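# Move steel strut channel from wall rack to bench

## Task

Take the steel strut channel off the top arms of the wall rack and set it down on the work bench. Release it and back the robot away afterwards. The channel must stay on the bench without the robot's help. The robot must not fall over or be left tilted.

## Robot and tools

ROBOT. A Rainbow Robotics RB-Y1: a two-wheel drive base with two rear casters, a folding torso (leg with ankle, knee and hip, then a chest that can pitch and yaw), a pan/tilt head and two 7-joint arms, each with a parallel gripper. The base is 0.66 m long and 0.58 m wide, and its front edge sits 0.10 m ahead of the drive axle. A bent leg can reach past that edge. Each arm is rated for 3 kg.

FRAMES. Base frame: origin on the floor midway between the drive wheels, x forward, y left, z up. The state reports chest, left_hand and right_hand poses in this frame. A hand point lies between its finger pads, the fingers point along its -z and close along its x. Printed hand positions get less accurate at long reach. base_odometry is measured from the base's start pose and only counts wheel rotation, so slipping shows up as travel. Heading is positive to the left, -3.142 to 3.142.

execute_actions. Argument "actions" is a list holding one action or none (an empty list only returns state and pictures). An action may contain:
- "base": exactly one relative command from where the base last reported itself. {"translate_m": d} drives straight d metres, forward positive, -3 to 3. {"rotate_rad": d} turns in place d radians, left positive, -3.2 to 3.2. No sideways motion. A move needing more than 8.667 s at its top speed is refused.
- "joints": a single object keyed by joint name, covering both arms, torso and head together; each value is an absolute target in radians (grippers in metres of clear pad opening, 0 to 0.1). Ranges: torso_squat_rad 0 to 1.2 (bigger lowers the level chest); torso_shift_rad -0.3 to 0.6 (positive pushes hips forward); torso_pitch_rad -0.2 to 1.4 (positive bows forward); torso_yaw_rad -1.5 to 1.5 (positive left). Combined torso limits: squat+shift <= 1.52; squat-shift+pitch <= 1.57; shift+0.5 pitch-0.4 squat <= 0.7; shift+0.3 pitch-0.5 squat <= 0.39; breaking one leaves the commanded torso joints short, marked off_target. Per arm (left_/right_ prefix): shoulder_pitch -2.356 to 2.356 (negative raises the arm forward); shoulder_roll left 0 to 3.141, right -3.141 to 0 (moving away from zero lifts the arm sideways outward); shoulder_yaw -2.094 to 2.094; elbow -2.617 to 0.01 (negative bends); forearm_roll -3.141 to 3.141; wrist_pitch -1.57 to 1.919 (negative tips the hand forward); hand_roll -2.705 to 2.705. Yaw and roll signs are the same for both arms (positive = left / counter-clockwise from above on a hanging arm). head_pan_rad -0.523 to 0.523, head_tilt_rad -0.35 to 1.57 (positive looks down). Tolerance for done: 0.02 rad, grippers 0.004 m.
- "speeds": lowers top speed for this action: translate_m 0.05 to 0.4 m/s, rotate_rad 0.1 to 1.509 rad/s.
- "min_time_s": 0.1 to 8, the shortest duration of each arm/head motion.
Motions in one action start together. Any action is capped at 15 s. A joint left out may still be driving toward an earlier target. Unknown keys or out-of-range numbers get the whole call refused. "cameras" picks head_camera, left_wrist_camera, right_wrist_camera or all (default all; [] none); the "pictures" line lists image order.

wait: "seconds" 0 to 10; nothing new is commanded, then the usual state and pictures come back.
zoom_image: "camera" plus "region" [x0, y0, x1, y1] in pixels of that camera's latest full image, at most 504x504. Head image is 896x504, wrist images 644x364.
read_manual: only licence texts; moves nothing.
finished_scene: "scene" number; ends the scene for good and reports success, so only call it once the channel rests on the bench, grippers are open and the robot has backed off.

RESULTS. base_status and joint_status tell how each motion of the last accepted action ended. done = reached (for the base: wheels turned the full amount, slip included). off_target = stopped short, may still push. contact_stop = torso or arm met firm resistance; the whole group (torso, or all seven joints of that arm) stops and keeps its current place. time_out = took too long. stopped_with_arm = torso halted because an arm hit something. limit_stop_at_own_body = a guard stopped an arm or the torso before it struck the robot; move them apart. "joint command not followed" with a "cause:" line means an arm's targets were blocked by the self/arm-arm check (gripper still obeys); the robot may retry them later until you give acceptable targets. on_its_own describes uncommanded joints; "held at" is a target, not a measured position. A gripper closing on an object reports off_target; command an opening at least 0.005 m below the object's width. Motor temperatures are listed per arm in joint_positions order; MOTOR HOT appears at 65 °C and an OVER-TEMPERATURE FAULT brakes the arm at 80 °C, after which targets must be resent.

RECOVERY. After any stop, first relieve the stopped part in its own action, arms before torso. If both hands hold one object and the torso stops instantly with nothing in the way, resend every arm joint (not grippers) at its reported value, then repeat the torso command.

AVOID. The base keeps driving into furniture and can spin its wheels or keep pushing; the leg hitting furniture can shove the robot backward unreported. Never let the arms or grippers collide or press together. Heavy load far forward can tip the robot with no stop. Contact torque at a joint's limit (shoulder joints 65.8, elbow 33.8, wrist joints 23.5 N m, load included) freezes the robot 10 s. Holding loads heats motors. Don't drop, slam or slide the channel; something may briefly nudge loose items.

Each tool is called after "Call:" by a JSON object that holds its "fn" and its "kwargs".

## Session

Call:
{"fn": "execute_actions", "kwargs": {"actions": []}}

Scene clock: 0.00 s.
Motor temperatures (°C, as the motors report them): left_arm=[31 32 35 34 35 37 36] | right_arm=[31 36 31 39 39 36 32]
base_odometry: x=+0.000 y=+0.000 heading=+0.000 (m, m, rad; odometry frame)
base_status: not commanded
joint_positions: torso_squat_rad=+0.350 torso_shift_rad=+0.000 torso_pitch_rad=-0.001 torso_yaw_rad=+0.000 left_shoulder_pitch_rad=-0.023 left_shoulder_roll_rad=+0.044 left_shoulder_yaw_rad=+0.043 left_elbow_rad=-0.287 left_forearm_roll_rad=-0.028 left_wrist_pitch_rad=-0.052 left_hand_roll_rad=+0.008 left_gripper_m=+0.099 right_shoulder_pitch_rad=-0.011 right_shoulder_roll_rad=-0.054 right_shoulder_yaw_rad=+0.042 right_elbow_rad=-0.138 right_forearm_roll_rad=+0.023 right_wrist_pitch_rad=-0.020 right_hand_roll_rad=+0.034 right_gripper_m=+0.101 head_pan_rad=+0.001 head_tilt_rad=+0.401
joint_status: not commanded
chest: x=-0.2284 y=-0.0007 z=+1.2476 quat_wxyz=(+1.000, +0.000, +0.000, +0.000) (m; base frame)
left_hand: x=-0.0611 y=+0.2574 z=+0.5846 quat_wxyz=(+0.983, +0.026, -0.180, +0.004) (m; base frame)
right_hand: x=-0.1479 y=-0.2578 z=+0.5677 quat_wxyz=(+0.995, -0.027, -0.083, +0.054) (m; base frame)
pictures: head_camera, left_wrist_camera, right_wrist_camera
Images, in order (width x height): head_camera 896x504, left_wrist_camera 644x364, right_wrist_camera 644x364.

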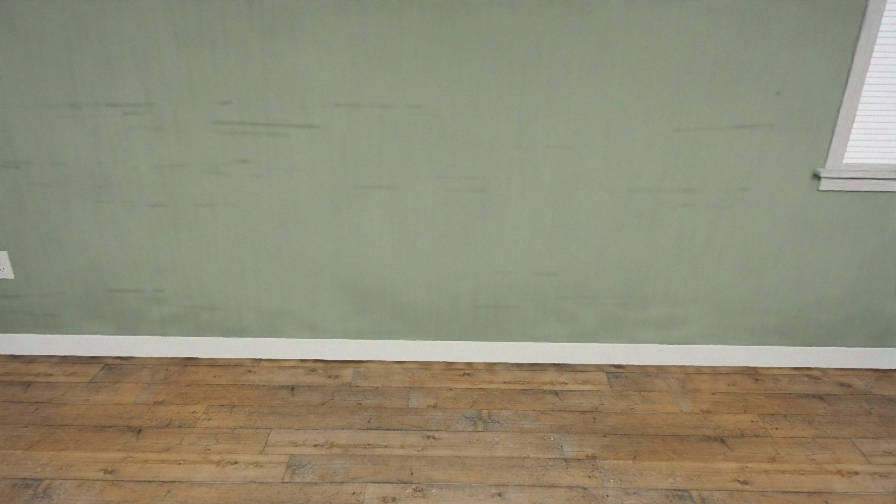

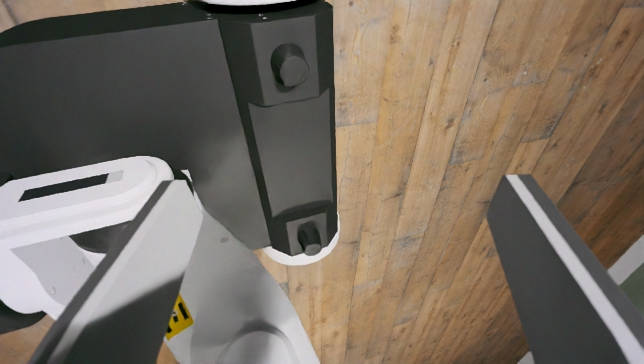

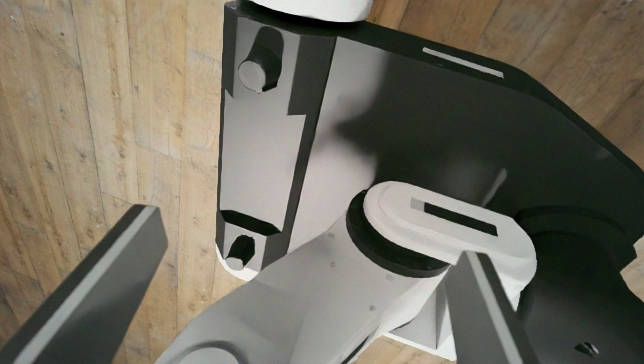

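Look around.

Call:
{"fn": "execute_actions", "kwargs": {"actions": [{"base":{"rotate_rad":1.57},"joints":{"head_tilt_rad":0.1}}], "cameras": ["head_camera"]}}

Call:
{"fn": "execute_actions", "kwargs": {"actions": [{"base":{"rotate_rad":1.2}}], "cameras": ["head_camera"]}}

Call:
{"fn": "execute_actions", "kwargs": {"actions": [{"base":{"rotate_rad":1.2}}], "cameras": ["head_camera"]}}

Call:
{"fn": "execute_actions", "kwargs": {"actions": [{"base":{"rotate_rad":1.2}}], "cameras": ["head_camera"]}}

Scene clock: 11.30 s.
Motor temperatures (°C, as the motors report them): left_arm=[31 32 35 34 35 37 36] | right_arm=[31 36 31 39 39 36 32]
base_odometry: x=+0.000 y=+0.000 heading=+1.570 (m, m, rad; odometry frame)
base_status: done
joint_positions: torso_squat_rad=+0.350 torso_shift_rad=+0.000 torso_pitch_rad=-0.001 torso_yaw_rad=+0.000 left_shoulder_pitch_rad=-0.023 left_shoulder_roll_rad=+0.044 left_shoulder_yaw_rad=+0.043 left_elbow_rad=-0.287 left_forearm_roll_rad=-0.028 left_wrist_pitch_rad=-0.052 left_hand_roll_rad=+0.008 left_gripper_m=+0.099 right_shoulder_pitch_rad=-0.011 right_shoulder_roll_rad=-0.054 right_shoulder_yaw_rad=+0.042 right_elbow_rad=-0.138 right_forearm_roll_rad=+0.023 right_wrist_pitch_rad=-0.020 right_hand_roll_rad=+0.034 right_gripper_m=+0.101 head_pan_rad=+0.001 head_tilt_rad=+0.100
joint_status: all done
chest: x=-0.2285 y=-0.0007 z=+1.2476 quat_wxyz=(+1.000, +0.000, +0.000, +0.000) (m; base frame)
left_hand: x=-0.0611 y=+0.2574 z=+0.5846 quat_wxyz=(+0.983, +0.026, -0.180, +0.004) (m; base frame)
right_hand: x=-0.1479 y=-0.2578 z=+0.5677 quat_wxyz=(+0.995, -0.027, -0.083, +0.054) (m; base frame)
pictures: head_camera
camera_calibration (this result's frames):
head_camera: T_world_to_cam=[[-0.044698, -0.999, -0.000583602, -0.00122202], [-0.0833955, 0.00431349, -0.996507, 1.47797], [0.995514, -0.0444932, -0.083505, 0.270146], [0, 0, 0, 1]] pos_world=[-0.145733, 0.00442368, 1.49536]
Images, in order (width x height): head_camera 896x504.

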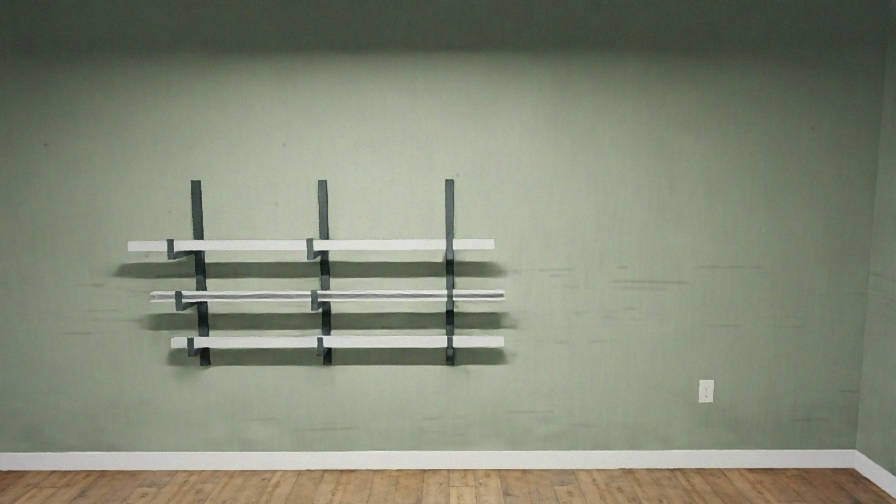

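Scene clock: 14.70 s.
Motor temperatures (°C, as the motors report them): left_arm=[31 32 35 34 35 37 36] | right_arm=[31 36 31 39 39 36 32]
base_odometry: x=+0.000 y=+0.000 heading=+2.769 (m, m, rad; odometry frame)
base_status: done
joint_positions: torso_squat_rad=+0.350 torso_shift_rad=+0.000 torso_pitch_rad=-0.001 torso_yaw_rad=+0.000 left_shoulder_pitch_rad=-0.023 left_shoulder_roll_rad=+0.044 left_shoulder_yaw_rad=+0.043 left_elbow_rad=-0.287 left_forearm_roll_rad=-0.028 left_wrist_pitch_rad=-0.052 left_hand_roll_rad=+0.008 left_gripper_m=+0.099 right_shoulder_pitch_rad=-0.011 right_shoulder_roll_rad=-0.054 right_shoulder_yaw_rad=+0.042 right_elbow_rad=-0.138 right_forearm_roll_rad=+0.023 right_wrist_pitch_rad=-0.020 right_hand_roll_rad=+0.034 right_gripper_m=+0.101 head_pan_rad=+0.001 head_tilt_rad=+0.100
joint_status: not commanded
chest: x=-0.2285 y=-0.0007 z=+1.2476 quat_wxyz=(+1.000, +0.000, +0.000, +0.000) (m; base frame)
left_hand: x=-0.0611 y=+0.2574 z=+0.5846 quat_wxyz=(+0.983, +0.026, -0.180, +0.004) (m; base frame)
right_hand: x=-0.1479 y=-0.2578 z=+0.5677 quat_wxyz=(+0.995, -0.027, -0.083, +0.054) (m; base frame)
pictures: head_camera
camera_calibration (this result's frames):
head_camera: T_world_to_cam=[[-0.0446982, -0.999, -0.000581802, -0.00122261], [-0.0834068, 0.00431222, -0.996506, 1.47796], [0.995513, -0.0444935, -0.0835162, 0.270149], [0, 0, 0, 1]] pos_world=[-0.145719, 0.0044252, 1.49536]
Images, in order (width x height): head_camera 896x504.

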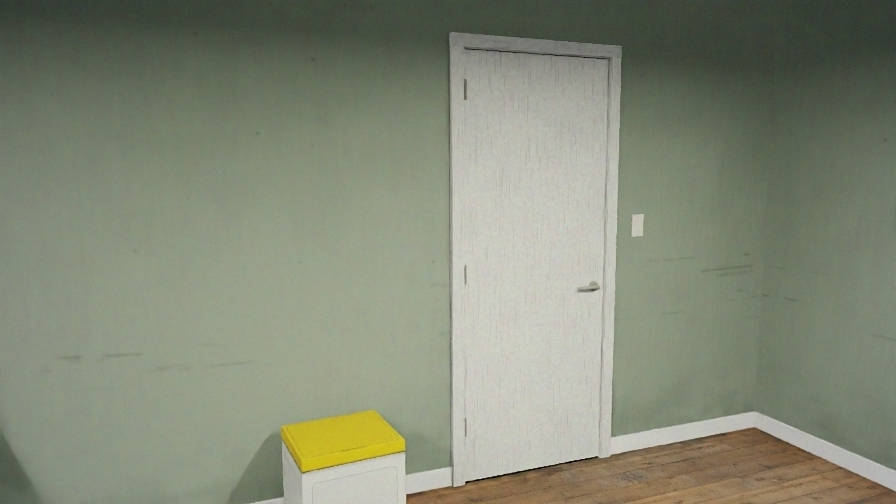

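Scene clock: 18.10 s.
Motor temperatures (°C, as the motors report them): left_arm=[31 32 35 34 35 37 36] | right_arm=[31 36 31 39 39 36 32]
base_odometry: x=+0.000 y=+0.000 heading=-2.315 (m, m, rad; odometry frame)
base_status: done
joint_positions: torso_squat_rad=+0.350 torso_shift_rad=+0.000 torso_pitch_rad=-0.001 torso_yaw_rad=+0.000 left_shoulder_pitch_rad=-0.023 left_shoulder_roll_rad=+0.044 left_shoulder_yaw_rad=+0.043 left_elbow_rad=-0.287 left_forearm_roll_rad=-0.028 left_wrist_pitch_rad=-0.052 left_hand_roll_rad=+0.008 left_gripper_m=+0.099 right_shoulder_pitch_rad=-0.011 right_shoulder_roll_rad=-0.054 right_shoulder_yaw_rad=+0.042 right_elbow_rad=-0.138 right_forearm_roll_rad=+0.023 right_wrist_pitch_rad=-0.020 right_hand_roll_rad=+0.034 right_gripper_m=+0.101 head_pan_rad=+0.001 head_tilt_rad=+0.100
joint_status: not commanded
chest: x=-0.2285 y=-0.0007 z=+1.2476 quat_wxyz=(+1.000, +0.000, +0.000, +0.000) (m; base frame)
left_hand: x=-0.0611 y=+0.2574 z=+0.5846 quat_wxyz=(+0.983, +0.026, -0.180, +0.004) (m; base frame)
right_hand: x=-0.1479 y=-0.2578 z=+0.5677 quat_wxyz=(+0.995, -0.027, -0.083, +0.054) (m; base frame)
pictures: head_camera
camera_calibration (this result's frames):
head_camera: T_world_to_cam=[[-0.0446984, -0.999, -0.000583419, -0.0012218], [-0.0834132, 0.00431413, -0.996506, 1.47796], [0.995512, -0.0444935, -0.0835226, 0.270151], [0, 0, 0, 1]] pos_world=[-0.145711, 0.00442327, 1.49536]
Images, in order (width x height): head_camera 896x504.

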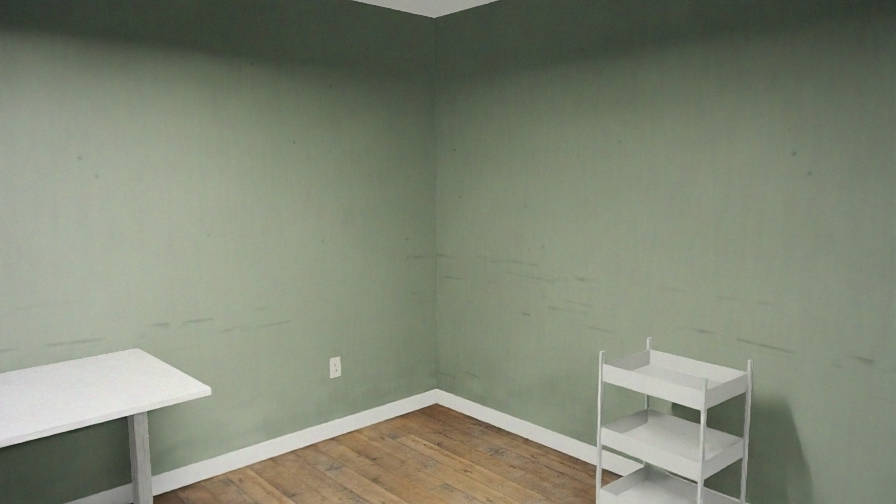

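Scene clock: 21.50 s.
Motor temperatures (°C, as the motors report them): left_arm=[31 32 35 34 35 37 36] | right_arm=[31 36 31 39 39 36 32]
base_odometry: x=+0.000 y=+0.000 heading=-1.115 (m, m, rad; odometry frame)
base_status: done
joint_positions: torso_squat_rad=+0.350 torso_shift_rad=+0.000 torso_pitch_rad=-0.001 torso_yaw_rad=+0.000 left_shoulder_pitch_rad=-0.023 left_shoulder_roll_rad=+0.044 left_shoulder_yaw_rad=+0.043 left_elbow_rad=-0.287 left_forearm_roll_rad=-0.028 left_wrist_pitch_rad=-0.052 left_hand_roll_rad=+0.008 left_gripper_m=+0.099 right_shoulder_pitch_rad=-0.011 right_shoulder_roll_rad=-0.054 right_shoulder_yaw_rad=+0.042 right_elbow_rad=-0.138 right_forearm_roll_rad=+0.023 right_wrist_pitch_rad=-0.020 right_hand_roll_rad=+0.034 right_gripper_m=+0.101 head_pan_rad=+0.001 head_tilt_rad=+0.100
joint_status: not commanded
chest: x=-0.2284 y=-0.0007 z=+1.2476 quat_wxyz=(+1.000, +0.000, +0.000, +0.000) (m; base frame)
left_hand: x=-0.0611 y=+0.2574 z=+0.5846 quat_wxyz=(+0.983, +0.026, -0.180, +0.004) (m; base frame)
right_hand: x=-0.1479 y=-0.2578 z=+0.5677 quat_wxyz=(+0.995, -0.027, -0.083, +0.054) (m; base frame)
pictures: head_camera
camera_calibration (this result's frames):
head_camera: T_world_to_cam=[[-0.0446986, -0.999, -0.000582835, -0.00122187], [-0.0834154, 0.00431366, -0.996506, 1.47796], [0.995512, -0.0444938, -0.0835249, 0.270151], [0, 0, 0, 1]] pos_world=[-0.145709, 0.00442397, 1.49536]
Images, in order (width x height): head_camera 896x504.

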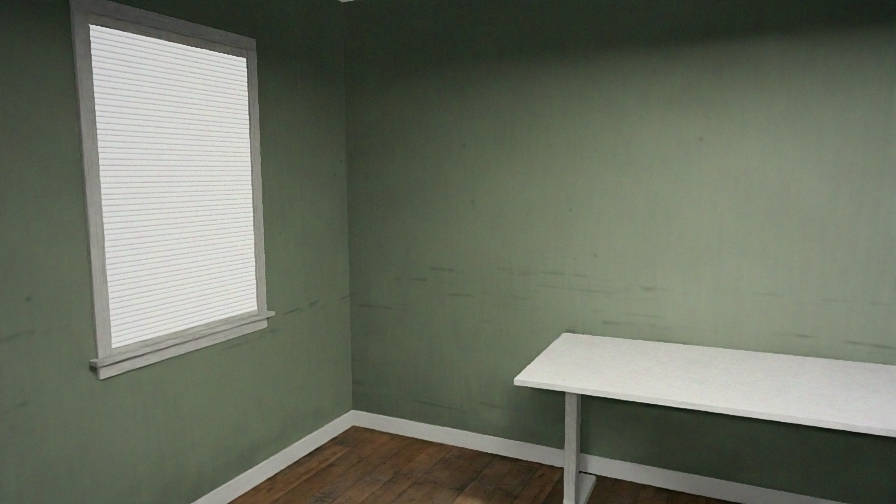

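Call:
{"fn": "execute_actions", "kwargs": {"actions": [{"base":{"rotate_rad":2.94}}], "cameras": []}}

Call:
{"fn": "execute_actions", "kwargs": {"actions": [{"base":{"translate_m":2.0}}], "cameras": []}}

Call:
{"fn": "execute_actions", "kwargs": {"actions": [{"base":{"rotate_rad":-0.255},"joints":{"head_tilt_rad":0.2}}], "cameras": ["head_camera"]}}

Scene clock: 46.73 s.
Motor temperatures (°C, as the motors report them): left_arm=[31 32 35 34 35 37 36] | right_arm=[31 36 31 39 39 36 32]
base_odometry: x=+0.000 y=+0.000 heading=+1.825 (m, m, rad; odometry frame)
base_status: done
joint_positions: torso_squat_rad=+0.350 torso_shift_rad=+0.000 torso_pitch_rad=-0.001 torso_yaw_rad=+0.000 left_shoulder_pitch_rad=-0.023 left_shoulder_roll_rad=+0.044 left_shoulder_yaw_rad=+0.043 left_elbow_rad=-0.287 left_forearm_roll_rad=-0.028 left_wrist_pitch_rad=-0.052 left_hand_roll_rad=+0.008 left_gripper_m=+0.099 right_shoulder_pitch_rad=-0.011 right_shoulder_roll_rad=-0.054 right_shoulder_yaw_rad=+0.042 right_elbow_rad=-0.138 right_forearm_roll_rad=+0.023 right_wrist_pitch_rad=-0.020 right_hand_roll_rad=+0.034 right_gripper_m=+0.101 head_pan_rad=+0.001 head_tilt_rad=+0.100
joint_status: not commanded
chest: x=-0.2285 y=-0.0007 z=+1.2476 quat_wxyz=(+1.000, +0.000, +0.000, +0.000) (m; base frame)
left_hand: x=-0.0612 y=+0.2574 z=+0.5846 quat_wxyz=(+0.983, +0.026, -0.180, +0.004) (m; base frame)
right_hand: x=-0.1479 y=-0.2578 z=+0.5677 quat_wxyz=(+0.995, -0.027, -0.083, +0.054) (m; base frame)
pictures: none
No camera images: the call's "cameras" was empty. Leave "cameras" out to get every camera's image.

Scene clock: 53.27 s.
Motor temperatures (°C, as the motors report them): left_arm=[31 32 35 34 35 37 36] | right_arm=[31 36 31 39 39 36 32]
base_odometry: x=-0.503 y=+1.936 heading=+1.825 (m, m, rad; odometry frame)
base_status: done
joint_positions: torso_squat_rad=+0.350 torso_shift_rad=+0.000 torso_pitch_rad=-0.001 torso_yaw_rad=+0.000 left_shoulder_pitch_rad=-0.023 left_shoulder_roll_rad=+0.044 left_shoulder_yaw_rad=+0.043 left_elbow_rad=-0.287 left_forearm_roll_rad=-0.028 left_wrist_pitch_rad=-0.052 left_hand_roll_rad=+0.008 left_gripper_m=+0.099 right_shoulder_pitch_rad=-0.012 right_shoulder_roll_rad=-0.054 right_shoulder_yaw_rad=+0.042 right_elbow_rad=-0.138 right_forearm_roll_rad=+0.023 right_wrist_pitch_rad=-0.020 right_hand_roll_rad=+0.034 right_gripper_m=+0.101 head_pan_rad=+0.001 head_tilt_rad=+0.100
joint_status: not commanded
chest: x=-0.2284 y=-0.0007 z=+1.2476 quat_wxyz=(+1.000, +0.000, +0.000, +0.000) (m; base frame)
left_hand: x=-0.0611 y=+0.2574 z=+0.5846 quat_wxyz=(+0.983, +0.026, -0.180, +0.004) (m; base frame)
right_hand: x=-0.1479 y=-0.2578 z=+0.5677 quat_wxyz=(+0.995, -0.027, -0.083, +0.054) (m; base frame)
pictures: none
No camera images: the call's "cameras" was empty. Leave "cameras" out to get every camera's image.

Scene clock: 55.00 s.
Motor temperatures (°C, as the motors report them): left_arm=[31 32 35 34 35 37 36] | right_arm=[31 36 31 39 39 36 32]
base_odometry: x=-0.503 y=+1.936 heading=+1.571 (m, m, rad; odometry frame)
base_status: done
joint_positions: torso_squat_rad=+0.350 torso_shift_rad=+0.000 torso_pitch_rad=-0.001 torso_yaw_rad=+0.000 left_shoulder_pitch_rad=-0.023 left_shoulder_roll_rad=+0.044 left_shoulder_yaw_rad=+0.043 left_elbow_rad=-0.287 left_forearm_roll_rad=-0.028 left_wrist_pitch_rad=-0.052 left_hand_roll_rad=+0.008 left_gripper_m=+0.099 right_shoulder_pitch_rad=-0.012 right_shoulder_roll_rad=-0.054 right_shoulder_yaw_rad=+0.042 right_elbow_rad=-0.138 right_forearm_roll_rad=+0.023 right_wrist_pitch_rad=-0.020 right_hand_roll_rad=+0.034 right_gripper_m=+0.101 head_pan_rad=+0.001 head_tilt_rad=+0.200
joint_status: all done
chest: x=-0.2284 y=-0.0006 z=+1.2476 quat_wxyz=(+1.000, +0.000, +0.000, +0.000) (m; base frame)
left_hand: x=-0.0611 y=+0.2574 z=+0.5846 quat_wxyz=(+0.983, +0.026, -0.180, +0.004) (m; base frame)
right_hand: x=-0.1479 y=-0.2578 z=+0.5678 quat_wxyz=(+0.995, -0.027, -0.083, +0.054) (m; base frame)
pictures: head_camera
camera_calibration (this result's frames):
head_camera: T_world_to_cam=[[-0.0444669, -0.999003, 0.00401072, -0.00774788], [-0.18252, 0.00417692, -0.983193, 1.43823], [0.982196, -0.0444516, -0.182523, 0.410654], [0, 0, 0, 1]] pos_world=[-0.141183, 0.0045067, 1.48904]
Images, in order (width x height): head_camera 896x504.

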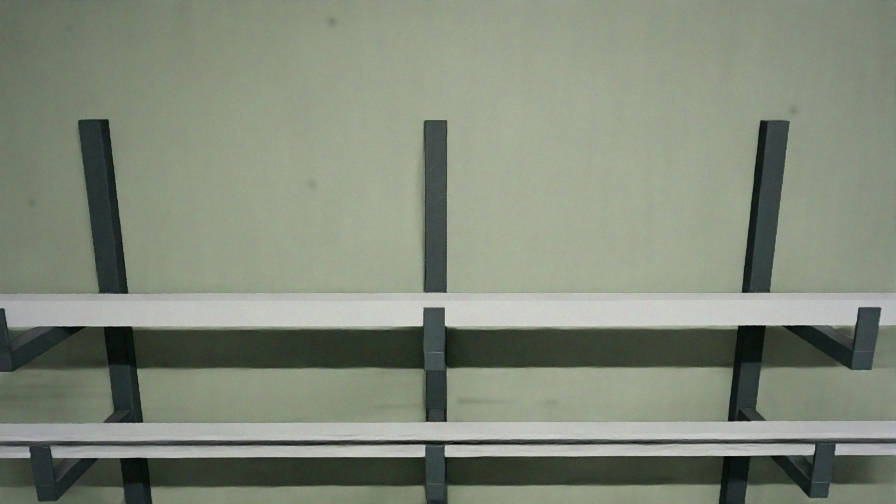

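Call:
{"fn": "execute_actions", "kwargs": {"actions": [{"joints":{"torso_squat_rad":0.45,"left_shoulder_pitch_rad":-0.93,"left_shoulder_roll_rad":0.135,"left_shoulder_yaw_rad":0.278,"left_elbow_rad":-1.08,"left_forearm_roll_rad":0,"left_wrist_pitch_rad":0.41,"left_hand_roll_rad":0,"right_shoulder_pitch_rad":-0.93,"right_shoulder_roll_rad":-0.135,"right_shoulder_yaw_rad":-0.278,"right_elbow_rad":-1.08,"right_forearm_roll_rad":0,"right_wrist_pitch_rad":0.41,"right_hand_roll_rad":0,"head_tilt_rad":0.35}}]}}

Scene clock: 153.13 s.
Motor temperatures (°C, as the motors report them): left_arm=[31 32 35 34 35 37 36] | right_arm=[31 36 31 39 39 36 32]
base_odometry: x=-0.503 y=+1.936 heading=+1.571 (m, m, rad; odometry frame)
base_status: not commanded
joint_positions: torso_squat_rad=+0.450 torso_shift_rad=+0.000 torso_pitch_rad=-0.001 torso_yaw_rad=+0.000 left_shoulder_pitch_rad=-0.930 left_shoulder_roll_rad=+0.135 left_shoulder_yaw_rad=+0.278 left_elbow_rad=-1.080 left_forearm_roll_rad=+0.000 left_wrist_pitch_rad=+0.410 left_hand_roll_rad=+0.000 left_gripper_m=+0.099 right_shoulder_pitch_rad=-0.930 right_shoulder_roll_rad=-0.135 right_shoulder_yaw_rad=-0.278 right_elbow_rad=-1.080 right_forearm_roll_rad=+0.000 right_wrist_pitch_rad=+0.410 right_hand_roll_rad=+0.000 right_gripper_m=+0.101 head_pan_rad=+0.001 head_tilt_rad=+0.350
joint_status: all done
chest: x=-0.2285 y=-0.0006 z=+1.2202 quat_wxyz=(+1.000, +0.000, +0.000, +0.000) (m; base frame)
left_hand: x=+0.4848 y=+0.2192 z=+1.2273 quat_wxyz=(+0.707, +0.000, -0.707, +0.000) (m; base frame)
right_hand: x=+0.4848 y=-0.2207 z=+1.2270 quat_wxyz=(+0.707, +0.000, -0.707, +0.000) (m; base frame)
pictures: head_camera, left_wrist_camera, right_wrist_camera
camera_calibration (this result's frames):
head_camera: T_world_to_cam=[[-0.0432843, -0.999006, 0.0106652, -0.0168583], [-0.327283, 0.00409258, -0.944917, 1.32706], [0.943934, -0.0443906, -0.327135, 0.603239], [0, 0, 0, 1]] pos_world=[-0.135824, 0.00450553, 1.45148]
left_wrist_camera: T_world_to_cam=[[0.0594447, -0.0495877, 0.996999, -1.23543], [-0.691364, -0.722487, 0.00528736, 0.518994], [0.720057, -0.689604, -0.0772312, -0.0175097], [0, 0, 0, 1]] pos_world=[0.444862, 0.30163, 1.22762]
right_wrist_camera: T_world_to_cam=[[0.104929, -0.115525, -0.987747, 1.12907], [-0.636216, 0.755584, -0.155957, 0.705134], [0.764342, 0.644785, 0.00578381, -0.136676], [0, 0, 0, 1]] pos_world=[0.434612, -0.314225, 1.226]
Images, in order (width x height): head_camera 896x504, left_wrist_camera 644x364, right_wrist_camera 644x364.

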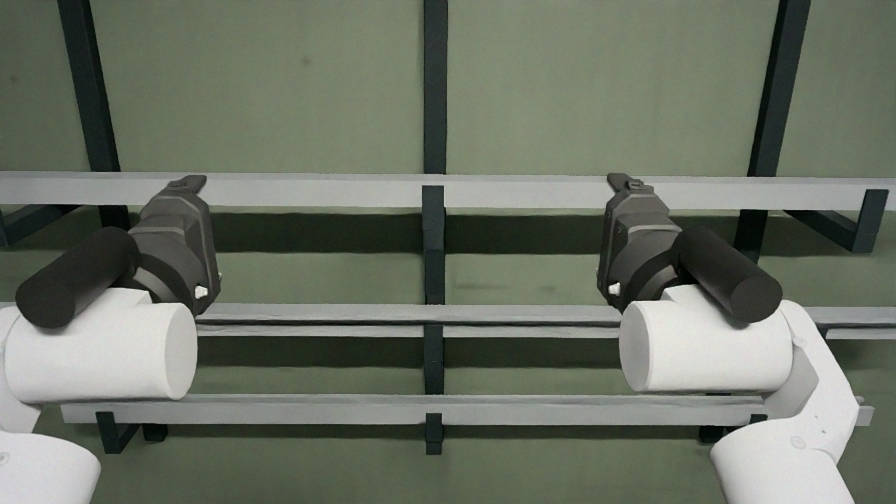

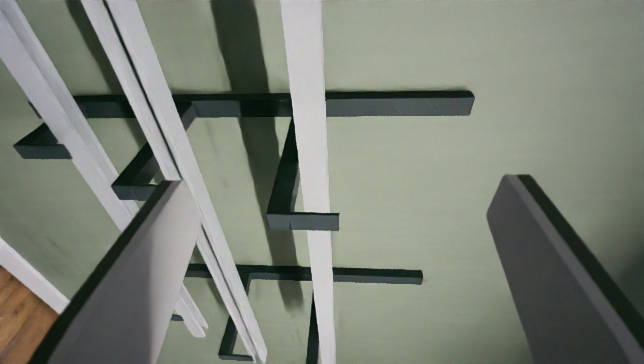

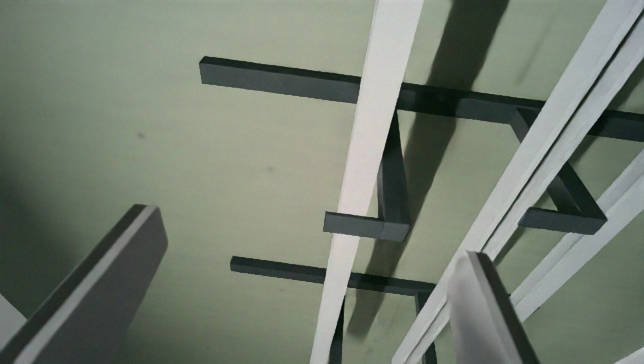

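Call:
{"fn": "execute_actions", "kwargs": {"actions": [{"base":{"translate_m":0.2},"speeds":{"translate_m":0.15}}]}}

Scene clock: 164.00 s.
Motor temperatures (°C, as the motors report them): left_arm=[31 32 35 34 35 37 36] | right_arm=[31 36 31 39 39 36 32]
base_odometry: x=-0.503 y=+2.136 heading=+1.570 (m, m, rad; odometry frame)
base_status: done
joint_positions: torso_squat_rad=+0.450 torso_shift_rad=+0.000 torso_pitch_rad=-0.001 torso_yaw_rad=+0.000 left_shoulder_pitch_rad=-0.930 left_shoulder_roll_rad=+0.135 left_shoulder_yaw_rad=+0.278 left_elbow_rad=-1.080 left_forearm_roll_rad=+0.000 left_wrist_pitch_rad=+0.410 left_hand_roll_rad=+0.000 left_gripper_m=+0.099 right_shoulder_pitch_rad=-0.930 right_shoulder_roll_rad=-0.135 right_shoulder_yaw_rad=-0.278 right_elbow_rad=-1.080 right_forearm_roll_rad=+0.000 right_wrist_pitch_rad=+0.410 right_hand_roll_rad=+0.000 right_gripper_m=+0.101 head_pan_rad=+0.001 head_tilt_rad=+0.350
joint_status: not commanded
chest: x=-0.2284 y=-0.0006 z=+1.2202 quat_wxyz=(+1.000, +0.000, +0.000, +0.000) (m; base frame)
left_hand: x=+0.4849 y=+0.2192 z=+1.2270 quat_wxyz=(+0.707, +0.000, -0.707, +0.000) (m; base frame)
right_hand: x=+0.4848 y=-0.2208 z=+1.2268 quat_wxyz=(+0.707, +0.000, -0.707, +0.000) (m; base frame)
pictures: head_camera, left_wrist_camera, right_wrist_camera
camera_calibration (this result's frames):
head_camera: T_world_to_cam=[[-0.0432833, -0.999006, 0.010668, -0.0168614], [-0.327386, 0.00409445, -0.944882, 1.327], [0.943899, -0.0443902, -0.327238, 0.603318], [0, 0, 0, 1]] pos_world=[-0.135758, 0.00450336, 1.45147]
left_wrist_camera: T_world_to_cam=[[0.0598472, -0.0495838, 0.996975, -1.23534], [-0.691316, -0.722531, 0.0055643, 0.518698], [0.72007, -0.689558, -0.0775195, -0.0171869], [0, 0, 0, 1]] pos_world=[0.444892, 0.301671, 1.22739]
right_wrist_camera: T_world_to_cam=[[0.104501, -0.115525, -0.987792, 1.12906], [-0.636229, 0.75563, -0.155681, 0.704831], [0.76439, 0.644731, 0.00546387, -0.136311], [0, 0, 0, 1]] pos_world=[0.434641, -0.314273, 1.22575]
Images, in order (width x height): head_camera 896x504, left_wrist_camera 644x364, right_wrist_camera 644x364.

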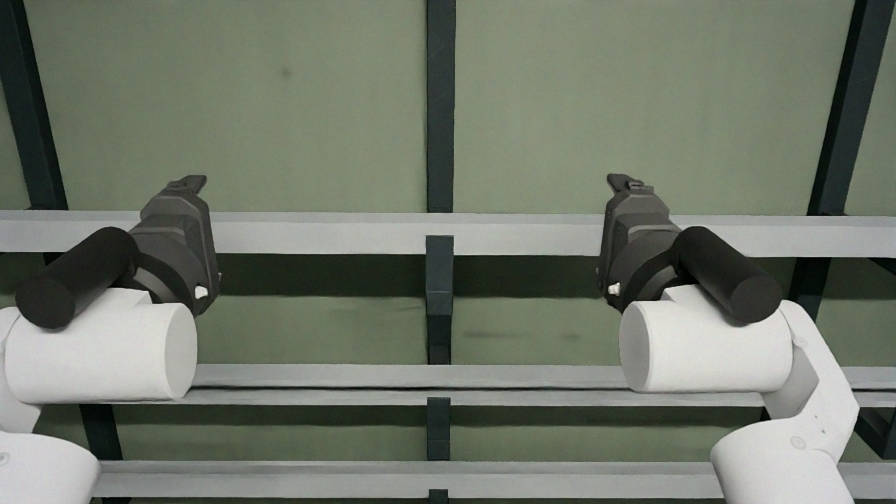

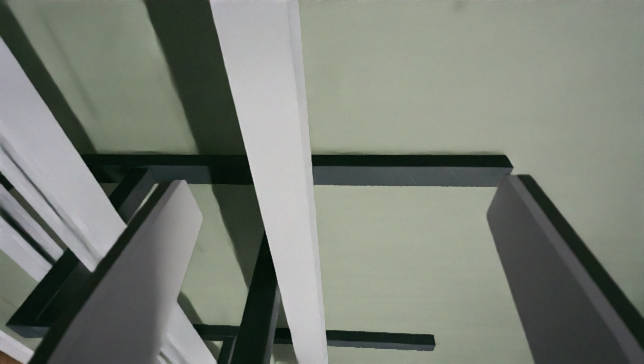

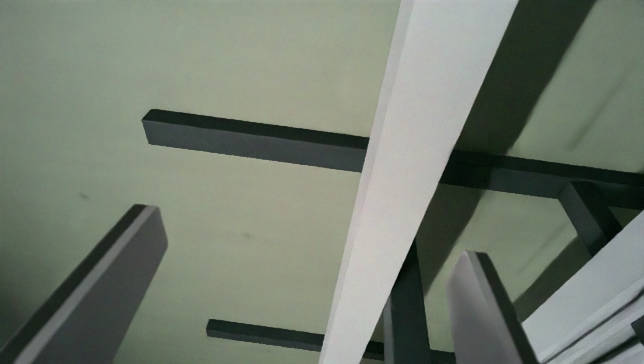

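Call:
{"fn": "execute_actions", "kwargs": {"actions": [{"joints":{"torso_squat_rad":0.55}}], "cameras": []}}

Call:
{"fn": "execute_actions", "kwargs": {"actions": [{"base":{"translate_m":0.05},"speeds":{"translate_m":0.1}}]}}

Scene clock: 199.40 s.
Motor temperatures (°C, as the motors report them): left_arm=[32 32 35 34 35 38 36] | right_arm=[32 36 31 40 39 36 32]
base_odometry: x=-0.503 y=+2.136 heading=+1.570 (m, m, rad; odometry frame)
base_status: not commanded
joint_positions: torso_squat_rad=+0.550 torso_shift_rad=+0.000 torso_pitch_rad=-0.001 torso_yaw_rad=+0.000 left_shoulder_pitch_rad=-0.930 left_shoulder_roll_rad=+0.135 left_shoulder_yaw_rad=+0.278 left_elbow_rad=-1.080 left_forearm_roll_rad=+0.000 left_wrist_pitch_rad=+0.410 left_hand_roll_rad=+0.000 left_gripper_m=+0.099 right_shoulder_pitch_rad=-0.930 right_shoulder_roll_rad=-0.135 right_shoulder_yaw_rad=-0.278 right_elbow_rad=-1.080 right_forearm_roll_rad=+0.000 right_wrist_pitch_rad=+0.410 right_hand_roll_rad=+0.000 right_gripper_m=+0.101 head_pan_rad=+0.001 head_tilt_rad=+0.350
joint_status: all done
chest: x=-0.2284 y=-0.0006 z=+1.1867 quat_wxyz=(+1.000, +0.000, +0.000, +0.000) (m; base frame)
left_hand: x=+0.4849 y=+0.2193 z=+1.1935 quat_wxyz=(+0.707, +0.000, -0.707, +0.000) (m; base frame)
right_hand: x=+0.4848 y=-0.2207 z=+1.1932 quat_wxyz=(+0.707, +0.000, -0.707, +0.000) (m; base frame)
pictures: none
No camera images: the call's "cameras" was empty. Leave "cameras" out to get every camera's image.

Scene clock: 200.43 s.
Motor temperatures (°C, as the motors report them): left_arm=[32 32 35 35 35 38 36] | right_arm=[32 36 31 40 39 36 32]
base_odometry: x=-0.503 y=+2.186 heading=+1.570 (m, m, rad; odometry frame)
base_status: done
joint_positions: torso_squat_rad=+0.550 torso_shift_rad=+0.000 torso_pitch_rad=-0.001 torso_yaw_rad=+0.000 left_shoulder_pitch_rad=-0.930 left_shoulder_roll_rad=+0.135 left_shoulder_yaw_rad=+0.278 left_elbow_rad=-1.080 left_forearm_roll_rad=+0.000 left_wrist_pitch_rad=+0.410 left_hand_roll_rad=+0.000 left_gripper_m=+0.099 right_shoulder_pitch_rad=-0.930 right_shoulder_roll_rad=-0.135 right_shoulder_yaw_rad=-0.278 right_elbow_rad=-1.080 right_forearm_roll_rad=+0.000 right_wrist_pitch_rad=+0.410 right_hand_roll_rad=+0.000 right_gripper_m=+0.101 head_pan_rad=+0.001 head_tilt_rad=+0.350
joint_status: not commanded
chest: x=-0.2283 y=-0.0006 z=+1.1867 quat_wxyz=(+1.000, +0.000, +0.000, +0.000) (m; base frame)
left_hand: x=+0.4850 y=+0.2193 z=+1.1933 quat_wxyz=(+0.707, +0.000, -0.707, +0.000) (m; base frame)
right_hand: x=+0.4849 y=-0.2207 z=+1.1931 quat_wxyz=(+0.707, +0.000, -0.707, +0.000) (m; base frame)
pictures: head_camera, left_wrist_camera, right_wrist_camera
camera_calibration (this result's frames):
head_camera: T_world_to_cam=[[-0.0432816, -0.999006, 0.0106746, -0.0164827], [-0.32753, 0.00409436, -0.944832, 1.29526], [0.943849, -0.04439, -0.327382, 0.592406], [0, 0, 0, 1]] pos_world=[-0.13562, 0.00452735, 1.41792]
left_wrist_camera: T_world_to_cam=[[0.0601019, -0.0495819, 0.99696, -1.20185], [-0.691297, -0.722548, 0.00574037, 0.51877], [0.720067, -0.68954, -0.0777023, -0.019629], [0, 0, 0, 1]] pos_world=[0.444992, 0.301712, 1.19369]
right_wrist_camera: T_world_to_cam=[[0.10426, -0.115525, -0.987818, 1.09591], [-0.636249, 0.755645, -0.155525, 0.699471], [0.764406, 0.644713, 0.00528097, -0.136004], [0, 0, 0, 1]] pos_world=[0.43474, -0.314264, 1.19207]
Images, in order (width x height): head_camera 896x504, left_wrist_camera 644x364, right_wrist_camera 644x364.

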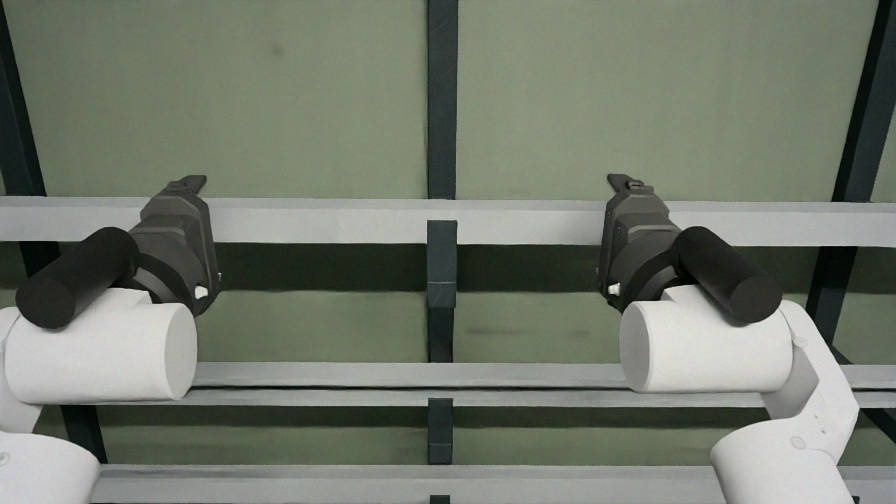

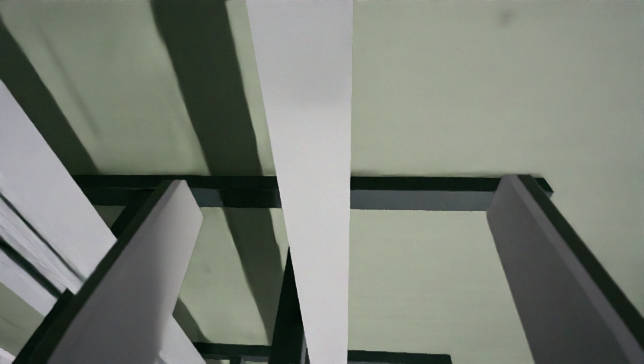

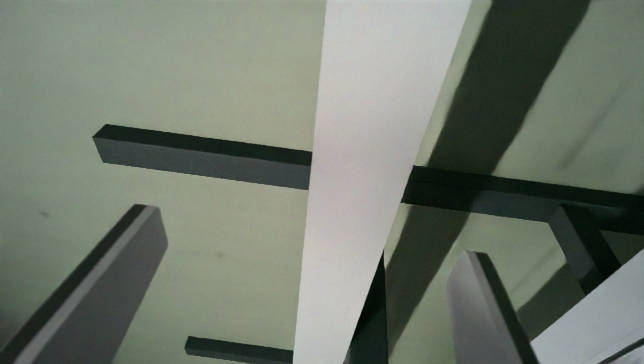

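Call:
{"fn": "execute_actions", "kwargs": {"actions": [{"joints":{"torso_squat_rad":0.59}}], "cameras": []}}

Call:
{"fn": "execute_actions", "kwargs": {"actions": [{"base":{"translate_m":0.06},"speeds":{"translate_m":0.05}}]}}

Scene clock: 217.73 s.
Motor temperatures (°C, as the motors report them): left_arm=[32 32 35 35 35 38 36] | right_arm=[32 36 31 40 39 36 32]
base_odometry: x=-0.503 y=+2.186 heading=+1.570 (m, m, rad; odometry frame)
base_status: not commanded
joint_positions: torso_squat_rad=+0.590 torso_shift_rad=+0.000 torso_pitch_rad=-0.001 torso_yaw_rad=+0.000 left_shoulder_pitch_rad=-0.930 left_shoulder_roll_rad=+0.135 left_shoulder_yaw_rad=+0.278 left_elbow_rad=-1.080 left_forearm_roll_rad=+0.000 left_wrist_pitch_rad=+0.410 left_hand_roll_rad=+0.000 left_gripper_m=+0.099 right_shoulder_pitch_rad=-0.930 right_shoulder_roll_rad=-0.135 right_shoulder_yaw_rad=-0.278 right_elbow_rad=-1.080 right_forearm_roll_rad=+0.000 right_wrist_pitch_rad=+0.410 right_hand_roll_rad=+0.000 right_gripper_m=+0.101 head_pan_rad=+0.001 head_tilt_rad=+0.350
joint_status: all done
chest: x=-0.2284 y=-0.0006 z=+1.1716 quat_wxyz=(+1.000, +0.000, +0.000, +0.000) (m; base frame)
left_hand: x=+0.4849 y=+0.2193 z=+1.1783 quat_wxyz=(+0.707, +0.000, -0.707, +0.000) (m; base frame)
right_hand: x=+0.4848 y=-0.2207 z=+1.1781 quat_wxyz=(+0.707, +0.000, -0.707, +0.000) (m; base frame)
pictures: none
No camera images: the call's "cameras" was empty. Leave "cameras" out to get every camera's image.

Scene clock: 219.60 s.
Motor temperatures (°C, as the motors report them): left_arm=[32 32 35 35 35 38 36] | right_arm=[32 36 31 40 39 36 32]
base_odometry: x=-0.503 y=+2.246 heading=+1.570 (m, m, rad; odometry frame)
base_status: done
joint_positions: torso_squat_rad=+0.590 torso_shift_rad=+0.000 torso_pitch_rad=-0.001 torso_yaw_rad=+0.000 left_shoulder_pitch_rad=-0.930 left_shoulder_roll_rad=+0.135 left_shoulder_yaw_rad=+0.278 left_elbow_rad=-1.080 left_forearm_roll_rad=+0.000 left_wrist_pitch_rad=+0.410 left_hand_roll_rad=+0.000 left_gripper_m=+0.099 right_shoulder_pitch_rad=-0.930 right_shoulder_roll_rad=-0.135 right_shoulder_yaw_rad=-0.278 right_elbow_rad=-1.080 right_forearm_roll_rad=+0.000 right_wrist_pitch_rad=+0.410 right_hand_roll_rad=+0.000 right_gripper_m=+0.101 head_pan_rad=+0.001 head_tilt_rad=+0.350
joint_status: not commanded
chest: x=-0.2284 y=-0.0006 z=+1.1716 quat_wxyz=(+1.000, +0.000, +0.000, +0.000) (m; base frame)
left_hand: x=+0.4849 y=+0.2193 z=+1.1783 quat_wxyz=(+0.707, +0.000, -0.707, +0.000) (m; base frame)
right_hand: x=+0.4848 y=-0.2207 z=+1.1780 quat_wxyz=(+0.707, +0.000, -0.707, +0.000) (m; base frame)
pictures: head_camera, left_wrist_camera, right_wrist_camera
camera_calibration (this result's frames):
head_camera: T_world_to_cam=[[-0.0432837, -0.999006, 0.0106673, -0.0163069], [-0.327374, 0.00409462, -0.944886, 1.28104], [0.943903, -0.0443904, -0.327226, 0.587379], [0, 0, 0, 1]] pos_world=[-0.135755, 0.00453797, 1.40282]
left_wrist_camera: T_world_to_cam=[[0.05998, -0.0495812, 0.996967, -1.18682], [-0.691292, -0.722553, 0.00565578, 0.518899], [0.720082, -0.689535, -0.0776139, -0.0208275], [0, 0, 0, 1]] pos_world=[0.444893, 0.301727, 1.17866]
right_wrist_camera: T_world_to_cam=[[0.104381, -0.115525, -0.987805, 1.08101], [-0.636222, 0.755651, -0.155604, 0.69715], [0.764412, 0.644706, 0.00537651, -0.135968], [0, 0, 0, 1]] pos_world=[0.434641, -0.31426, 1.17704]
Images, in order (width x height): head_camera 896x504, left_wrist_camera 644x364, right_wrist_camera 644x364.

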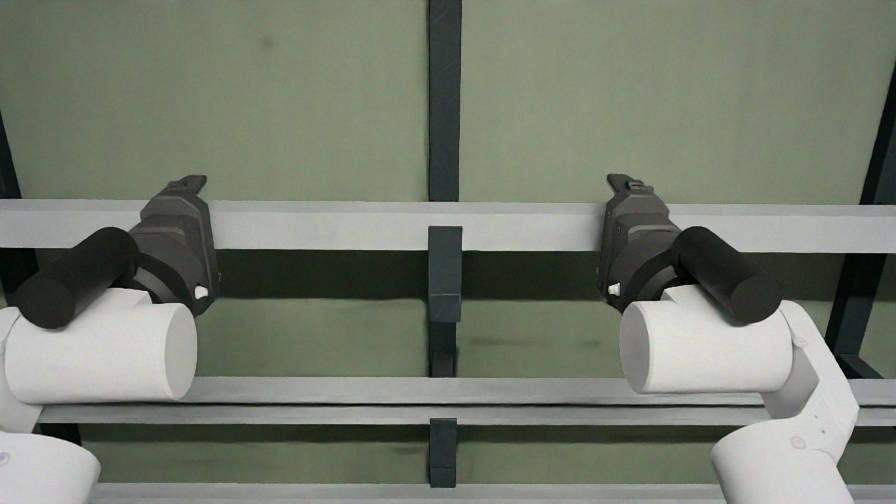

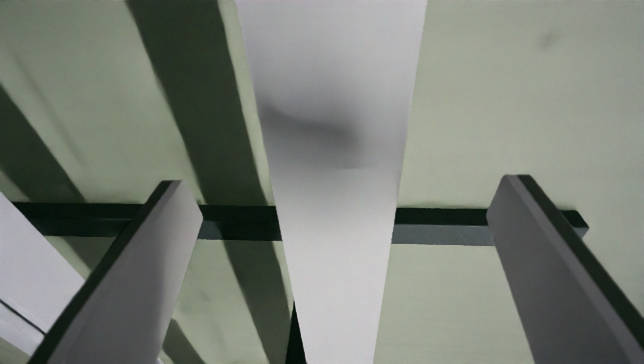

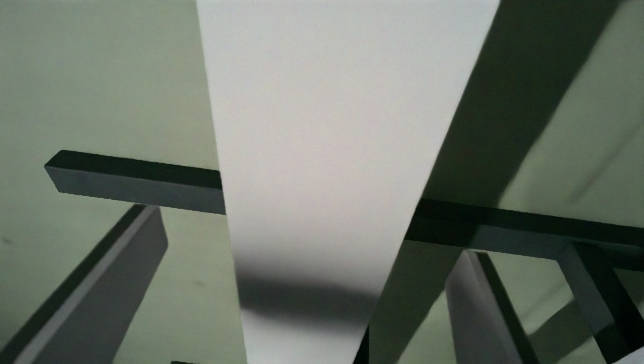

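Call:
{"fn": "execute_actions", "kwargs": {"actions": [{"base":{"translate_m":0.03},"speeds":{"translate_m":0.05}}]}}

Scene clock: 237.10 s.
Motor temperatures (°C, as the motors report them): left_arm=[33 32 35 35 35 38 36] | right_arm=[32 36 31 40 39 36 32]
base_odometry: x=-0.503 y=+2.276 heading=+1.570 (m, m, rad; odometry frame)
base_status: done
joint_positions: torso_squat_rad=+0.590 torso_shift_rad=+0.000 torso_pitch_rad=-0.001 torso_yaw_rad=+0.000 left_shoulder_pitch_rad=-0.930 left_shoulder_roll_rad=+0.135 left_shoulder_yaw_rad=+0.278 left_elbow_rad=-1.080 left_forearm_roll_rad=+0.000 left_wrist_pitch_rad=+0.410 left_hand_roll_rad=+0.000 left_gripper_m=+0.099 right_shoulder_pitch_rad=-0.930 right_shoulder_roll_rad=-0.135 right_shoulder_yaw_rad=-0.278 right_elbow_rad=-1.080 right_forearm_roll_rad=+0.000 right_wrist_pitch_rad=+0.410 right_hand_roll_rad=+0.000 right_gripper_m=+0.101 head_pan_rad=+0.001 head_tilt_rad=+0.350
joint_status: not commanded
chest: x=-0.2284 y=-0.0006 z=+1.1716 quat_wxyz=(+1.000, +0.000, +0.000, +0.000) (m; base frame)
left_hand: x=+0.4849 y=+0.2193 z=+1.1783 quat_wxyz=(+0.707, +0.000, -0.707, +0.000) (m; base frame)
right_hand: x=+0.4848 y=-0.2207 z=+1.1780 quat_wxyz=(+0.707, +0.000, -0.707, +0.000) (m; base frame)
pictures: head_camera, left_wrist_camera, right_wrist_camera
camera_calibration (this result's frames):
head_camera: T_world_to_cam=[[-0.0432835, -0.999006, 0.0106674, -0.0163068], [-0.327376, 0.00409458, -0.944885, 1.28104], [0.943902, -0.0443902, -0.327228, 0.587381], [0, 0, 0, 1]] pos_world=[-0.135754, 0.00453805, 1.40282]
left_wrist_camera: T_world_to_cam=[[0.0599903, -0.0495816, 0.996967, -1.18682], [-0.691293, -0.722552, 0.00566278, 0.518891], [0.72008, -0.689536, -0.0776216, -0.0208195], [0, 0, 0, 1]] pos_world=[0.444895, 0.301726, 1.17866]
right_wrist_camera: T_world_to_cam=[[0.104373, -0.115524, -0.987806, 1.08101], [-0.636224, 0.755651, -0.155598, 0.697144], [0.764412, 0.644706, 0.00537073, -0.135963], [0, 0, 0, 1]] pos_world=[0.434642, -0.314259, 1.17703]
Images, in order (width x height): head_camera 896x504, left_wrist_camera 644x364, right_wrist_camera 644x364.

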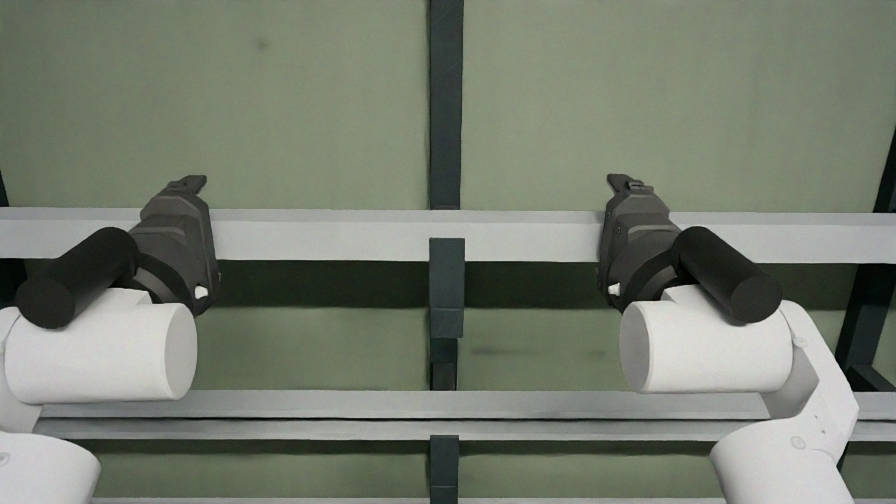

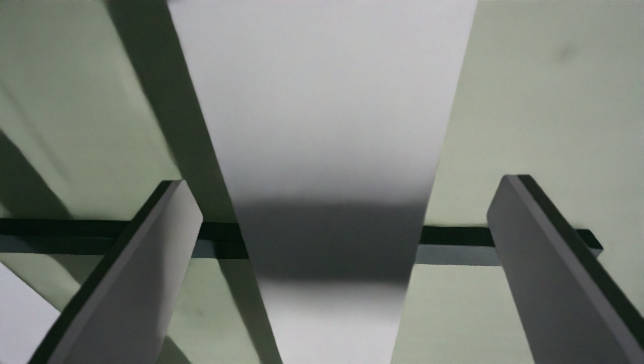

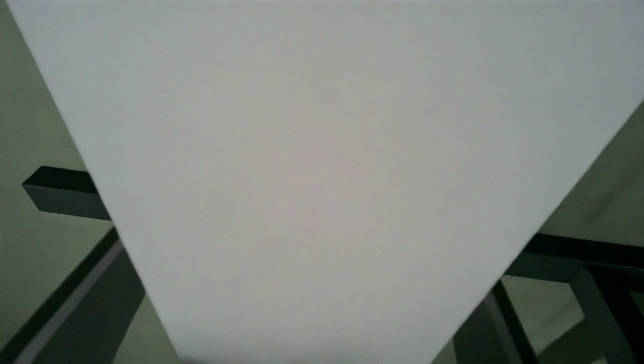

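Call:
{"fn": "execute_actions", "kwargs": {"actions": [{"base":{"rotate_rad":-0.085},"speeds":{"rotate_rad":0.1}}]}}

Scene clock: 268.40 s.
Motor temperatures (°C, as the motors report them): left_arm=[33 32 35 35 35 38 36] | right_arm=[33 36 31 40 39 36 32]
base_odometry: x=-0.503 y=+2.276 heading=+1.485 (m, m, rad; odometry frame)
base_status: done
joint_positions: torso_squat_rad=+0.590 torso_shift_rad=+0.000 torso_pitch_rad=-0.001 torso_yaw_rad=+0.000 left_shoulder_pitch_rad=-0.930 left_shoulder_roll_rad=+0.135 left_shoulder_yaw_rad=+0.278 left_elbow_rad=-1.080 left_forearm_roll_rad=+0.000 left_wrist_pitch_rad=+0.410 left_hand_roll_rad=+0.000 left_gripper_m=+0.099 right_shoulder_pitch_rad=-0.930 right_shoulder_roll_rad=-0.135 right_shoulder_yaw_rad=-0.278 right_elbow_rad=-1.080 right_forearm_roll_rad=+0.000 right_wrist_pitch_rad=+0.410 right_hand_roll_rad=+0.000 right_gripper_m=+0.101 head_pan_rad=+0.001 head_tilt_rad=+0.350
joint_status: not commanded
chest: x=-0.2284 y=-0.0006 z=+1.1716 quat_wxyz=(+1.000, +0.000, +0.000, +0.000) (m; base frame)
left_hand: x=+0.4849 y=+0.2193 z=+1.1783 quat_wxyz=(+0.707, +0.000, -0.707, +0.000) (m; base frame)
right_hand: x=+0.4848 y=-0.2207 z=+1.1780 quat_wxyz=(+0.707, +0.000, -0.707, +0.000) (m; base frame)
pictures: head_camera, left_wrist_camera, right_wrist_camera
camera_calibration (this result's frames):
head_camera: T_world_to_cam=[[-0.0432747, -0.999006, 0.0106743, -0.0163048], [-0.327382, 0.00408551, -0.944883, 1.28104], [0.943901, -0.0443841, -0.327233, 0.587382], [0, 0, 0, 1]] pos_world=[-0.135747, 0.00454818, 1.40282]
left_wrist_camera: T_world_to_cam=[[0.059998, -0.0495505, 0.996968, -1.18682], [-0.691274, -0.72257, 0.00568859, 0.518877], [0.720098, -0.689519, -0.0776057, -0.0208367], [0, 0, 0, 1]] pos_world=[0.444897, 0.30175, 1.17865]
right_wrist_camera: T_world_to_cam=[[0.104365, -0.115508, -0.987809, 1.08102], [-0.636219, 0.755659, -0.15558, 0.697125], [0.764417, 0.6447, 0.00537612, -0.135981], [0, 0, 0, 1]] pos_world=[0.434649, -0.314255, 1.17703]
Images, in order (width x height): head_camera 896x504, left_wrist_camera 644x364, right_wrist_camera 644x364.

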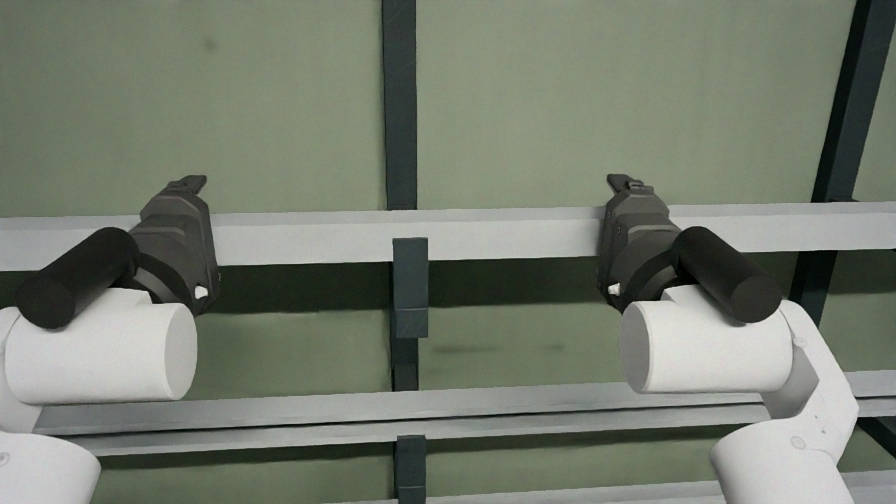

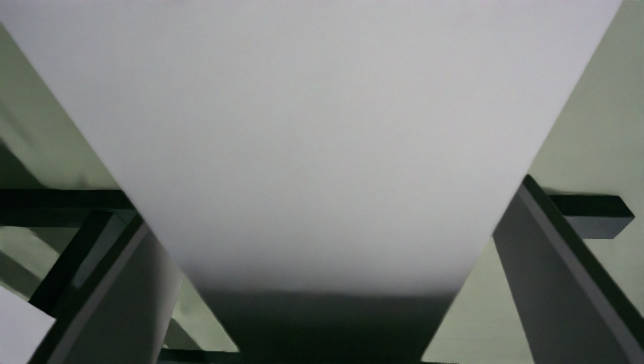

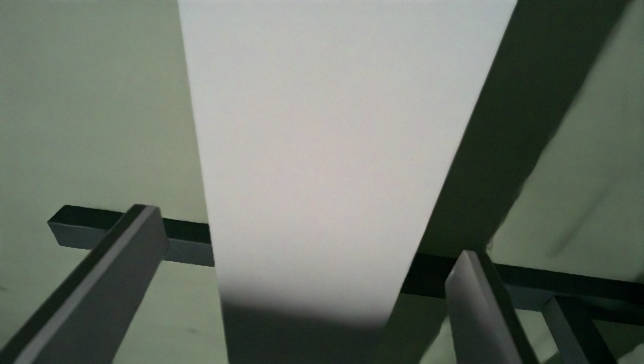

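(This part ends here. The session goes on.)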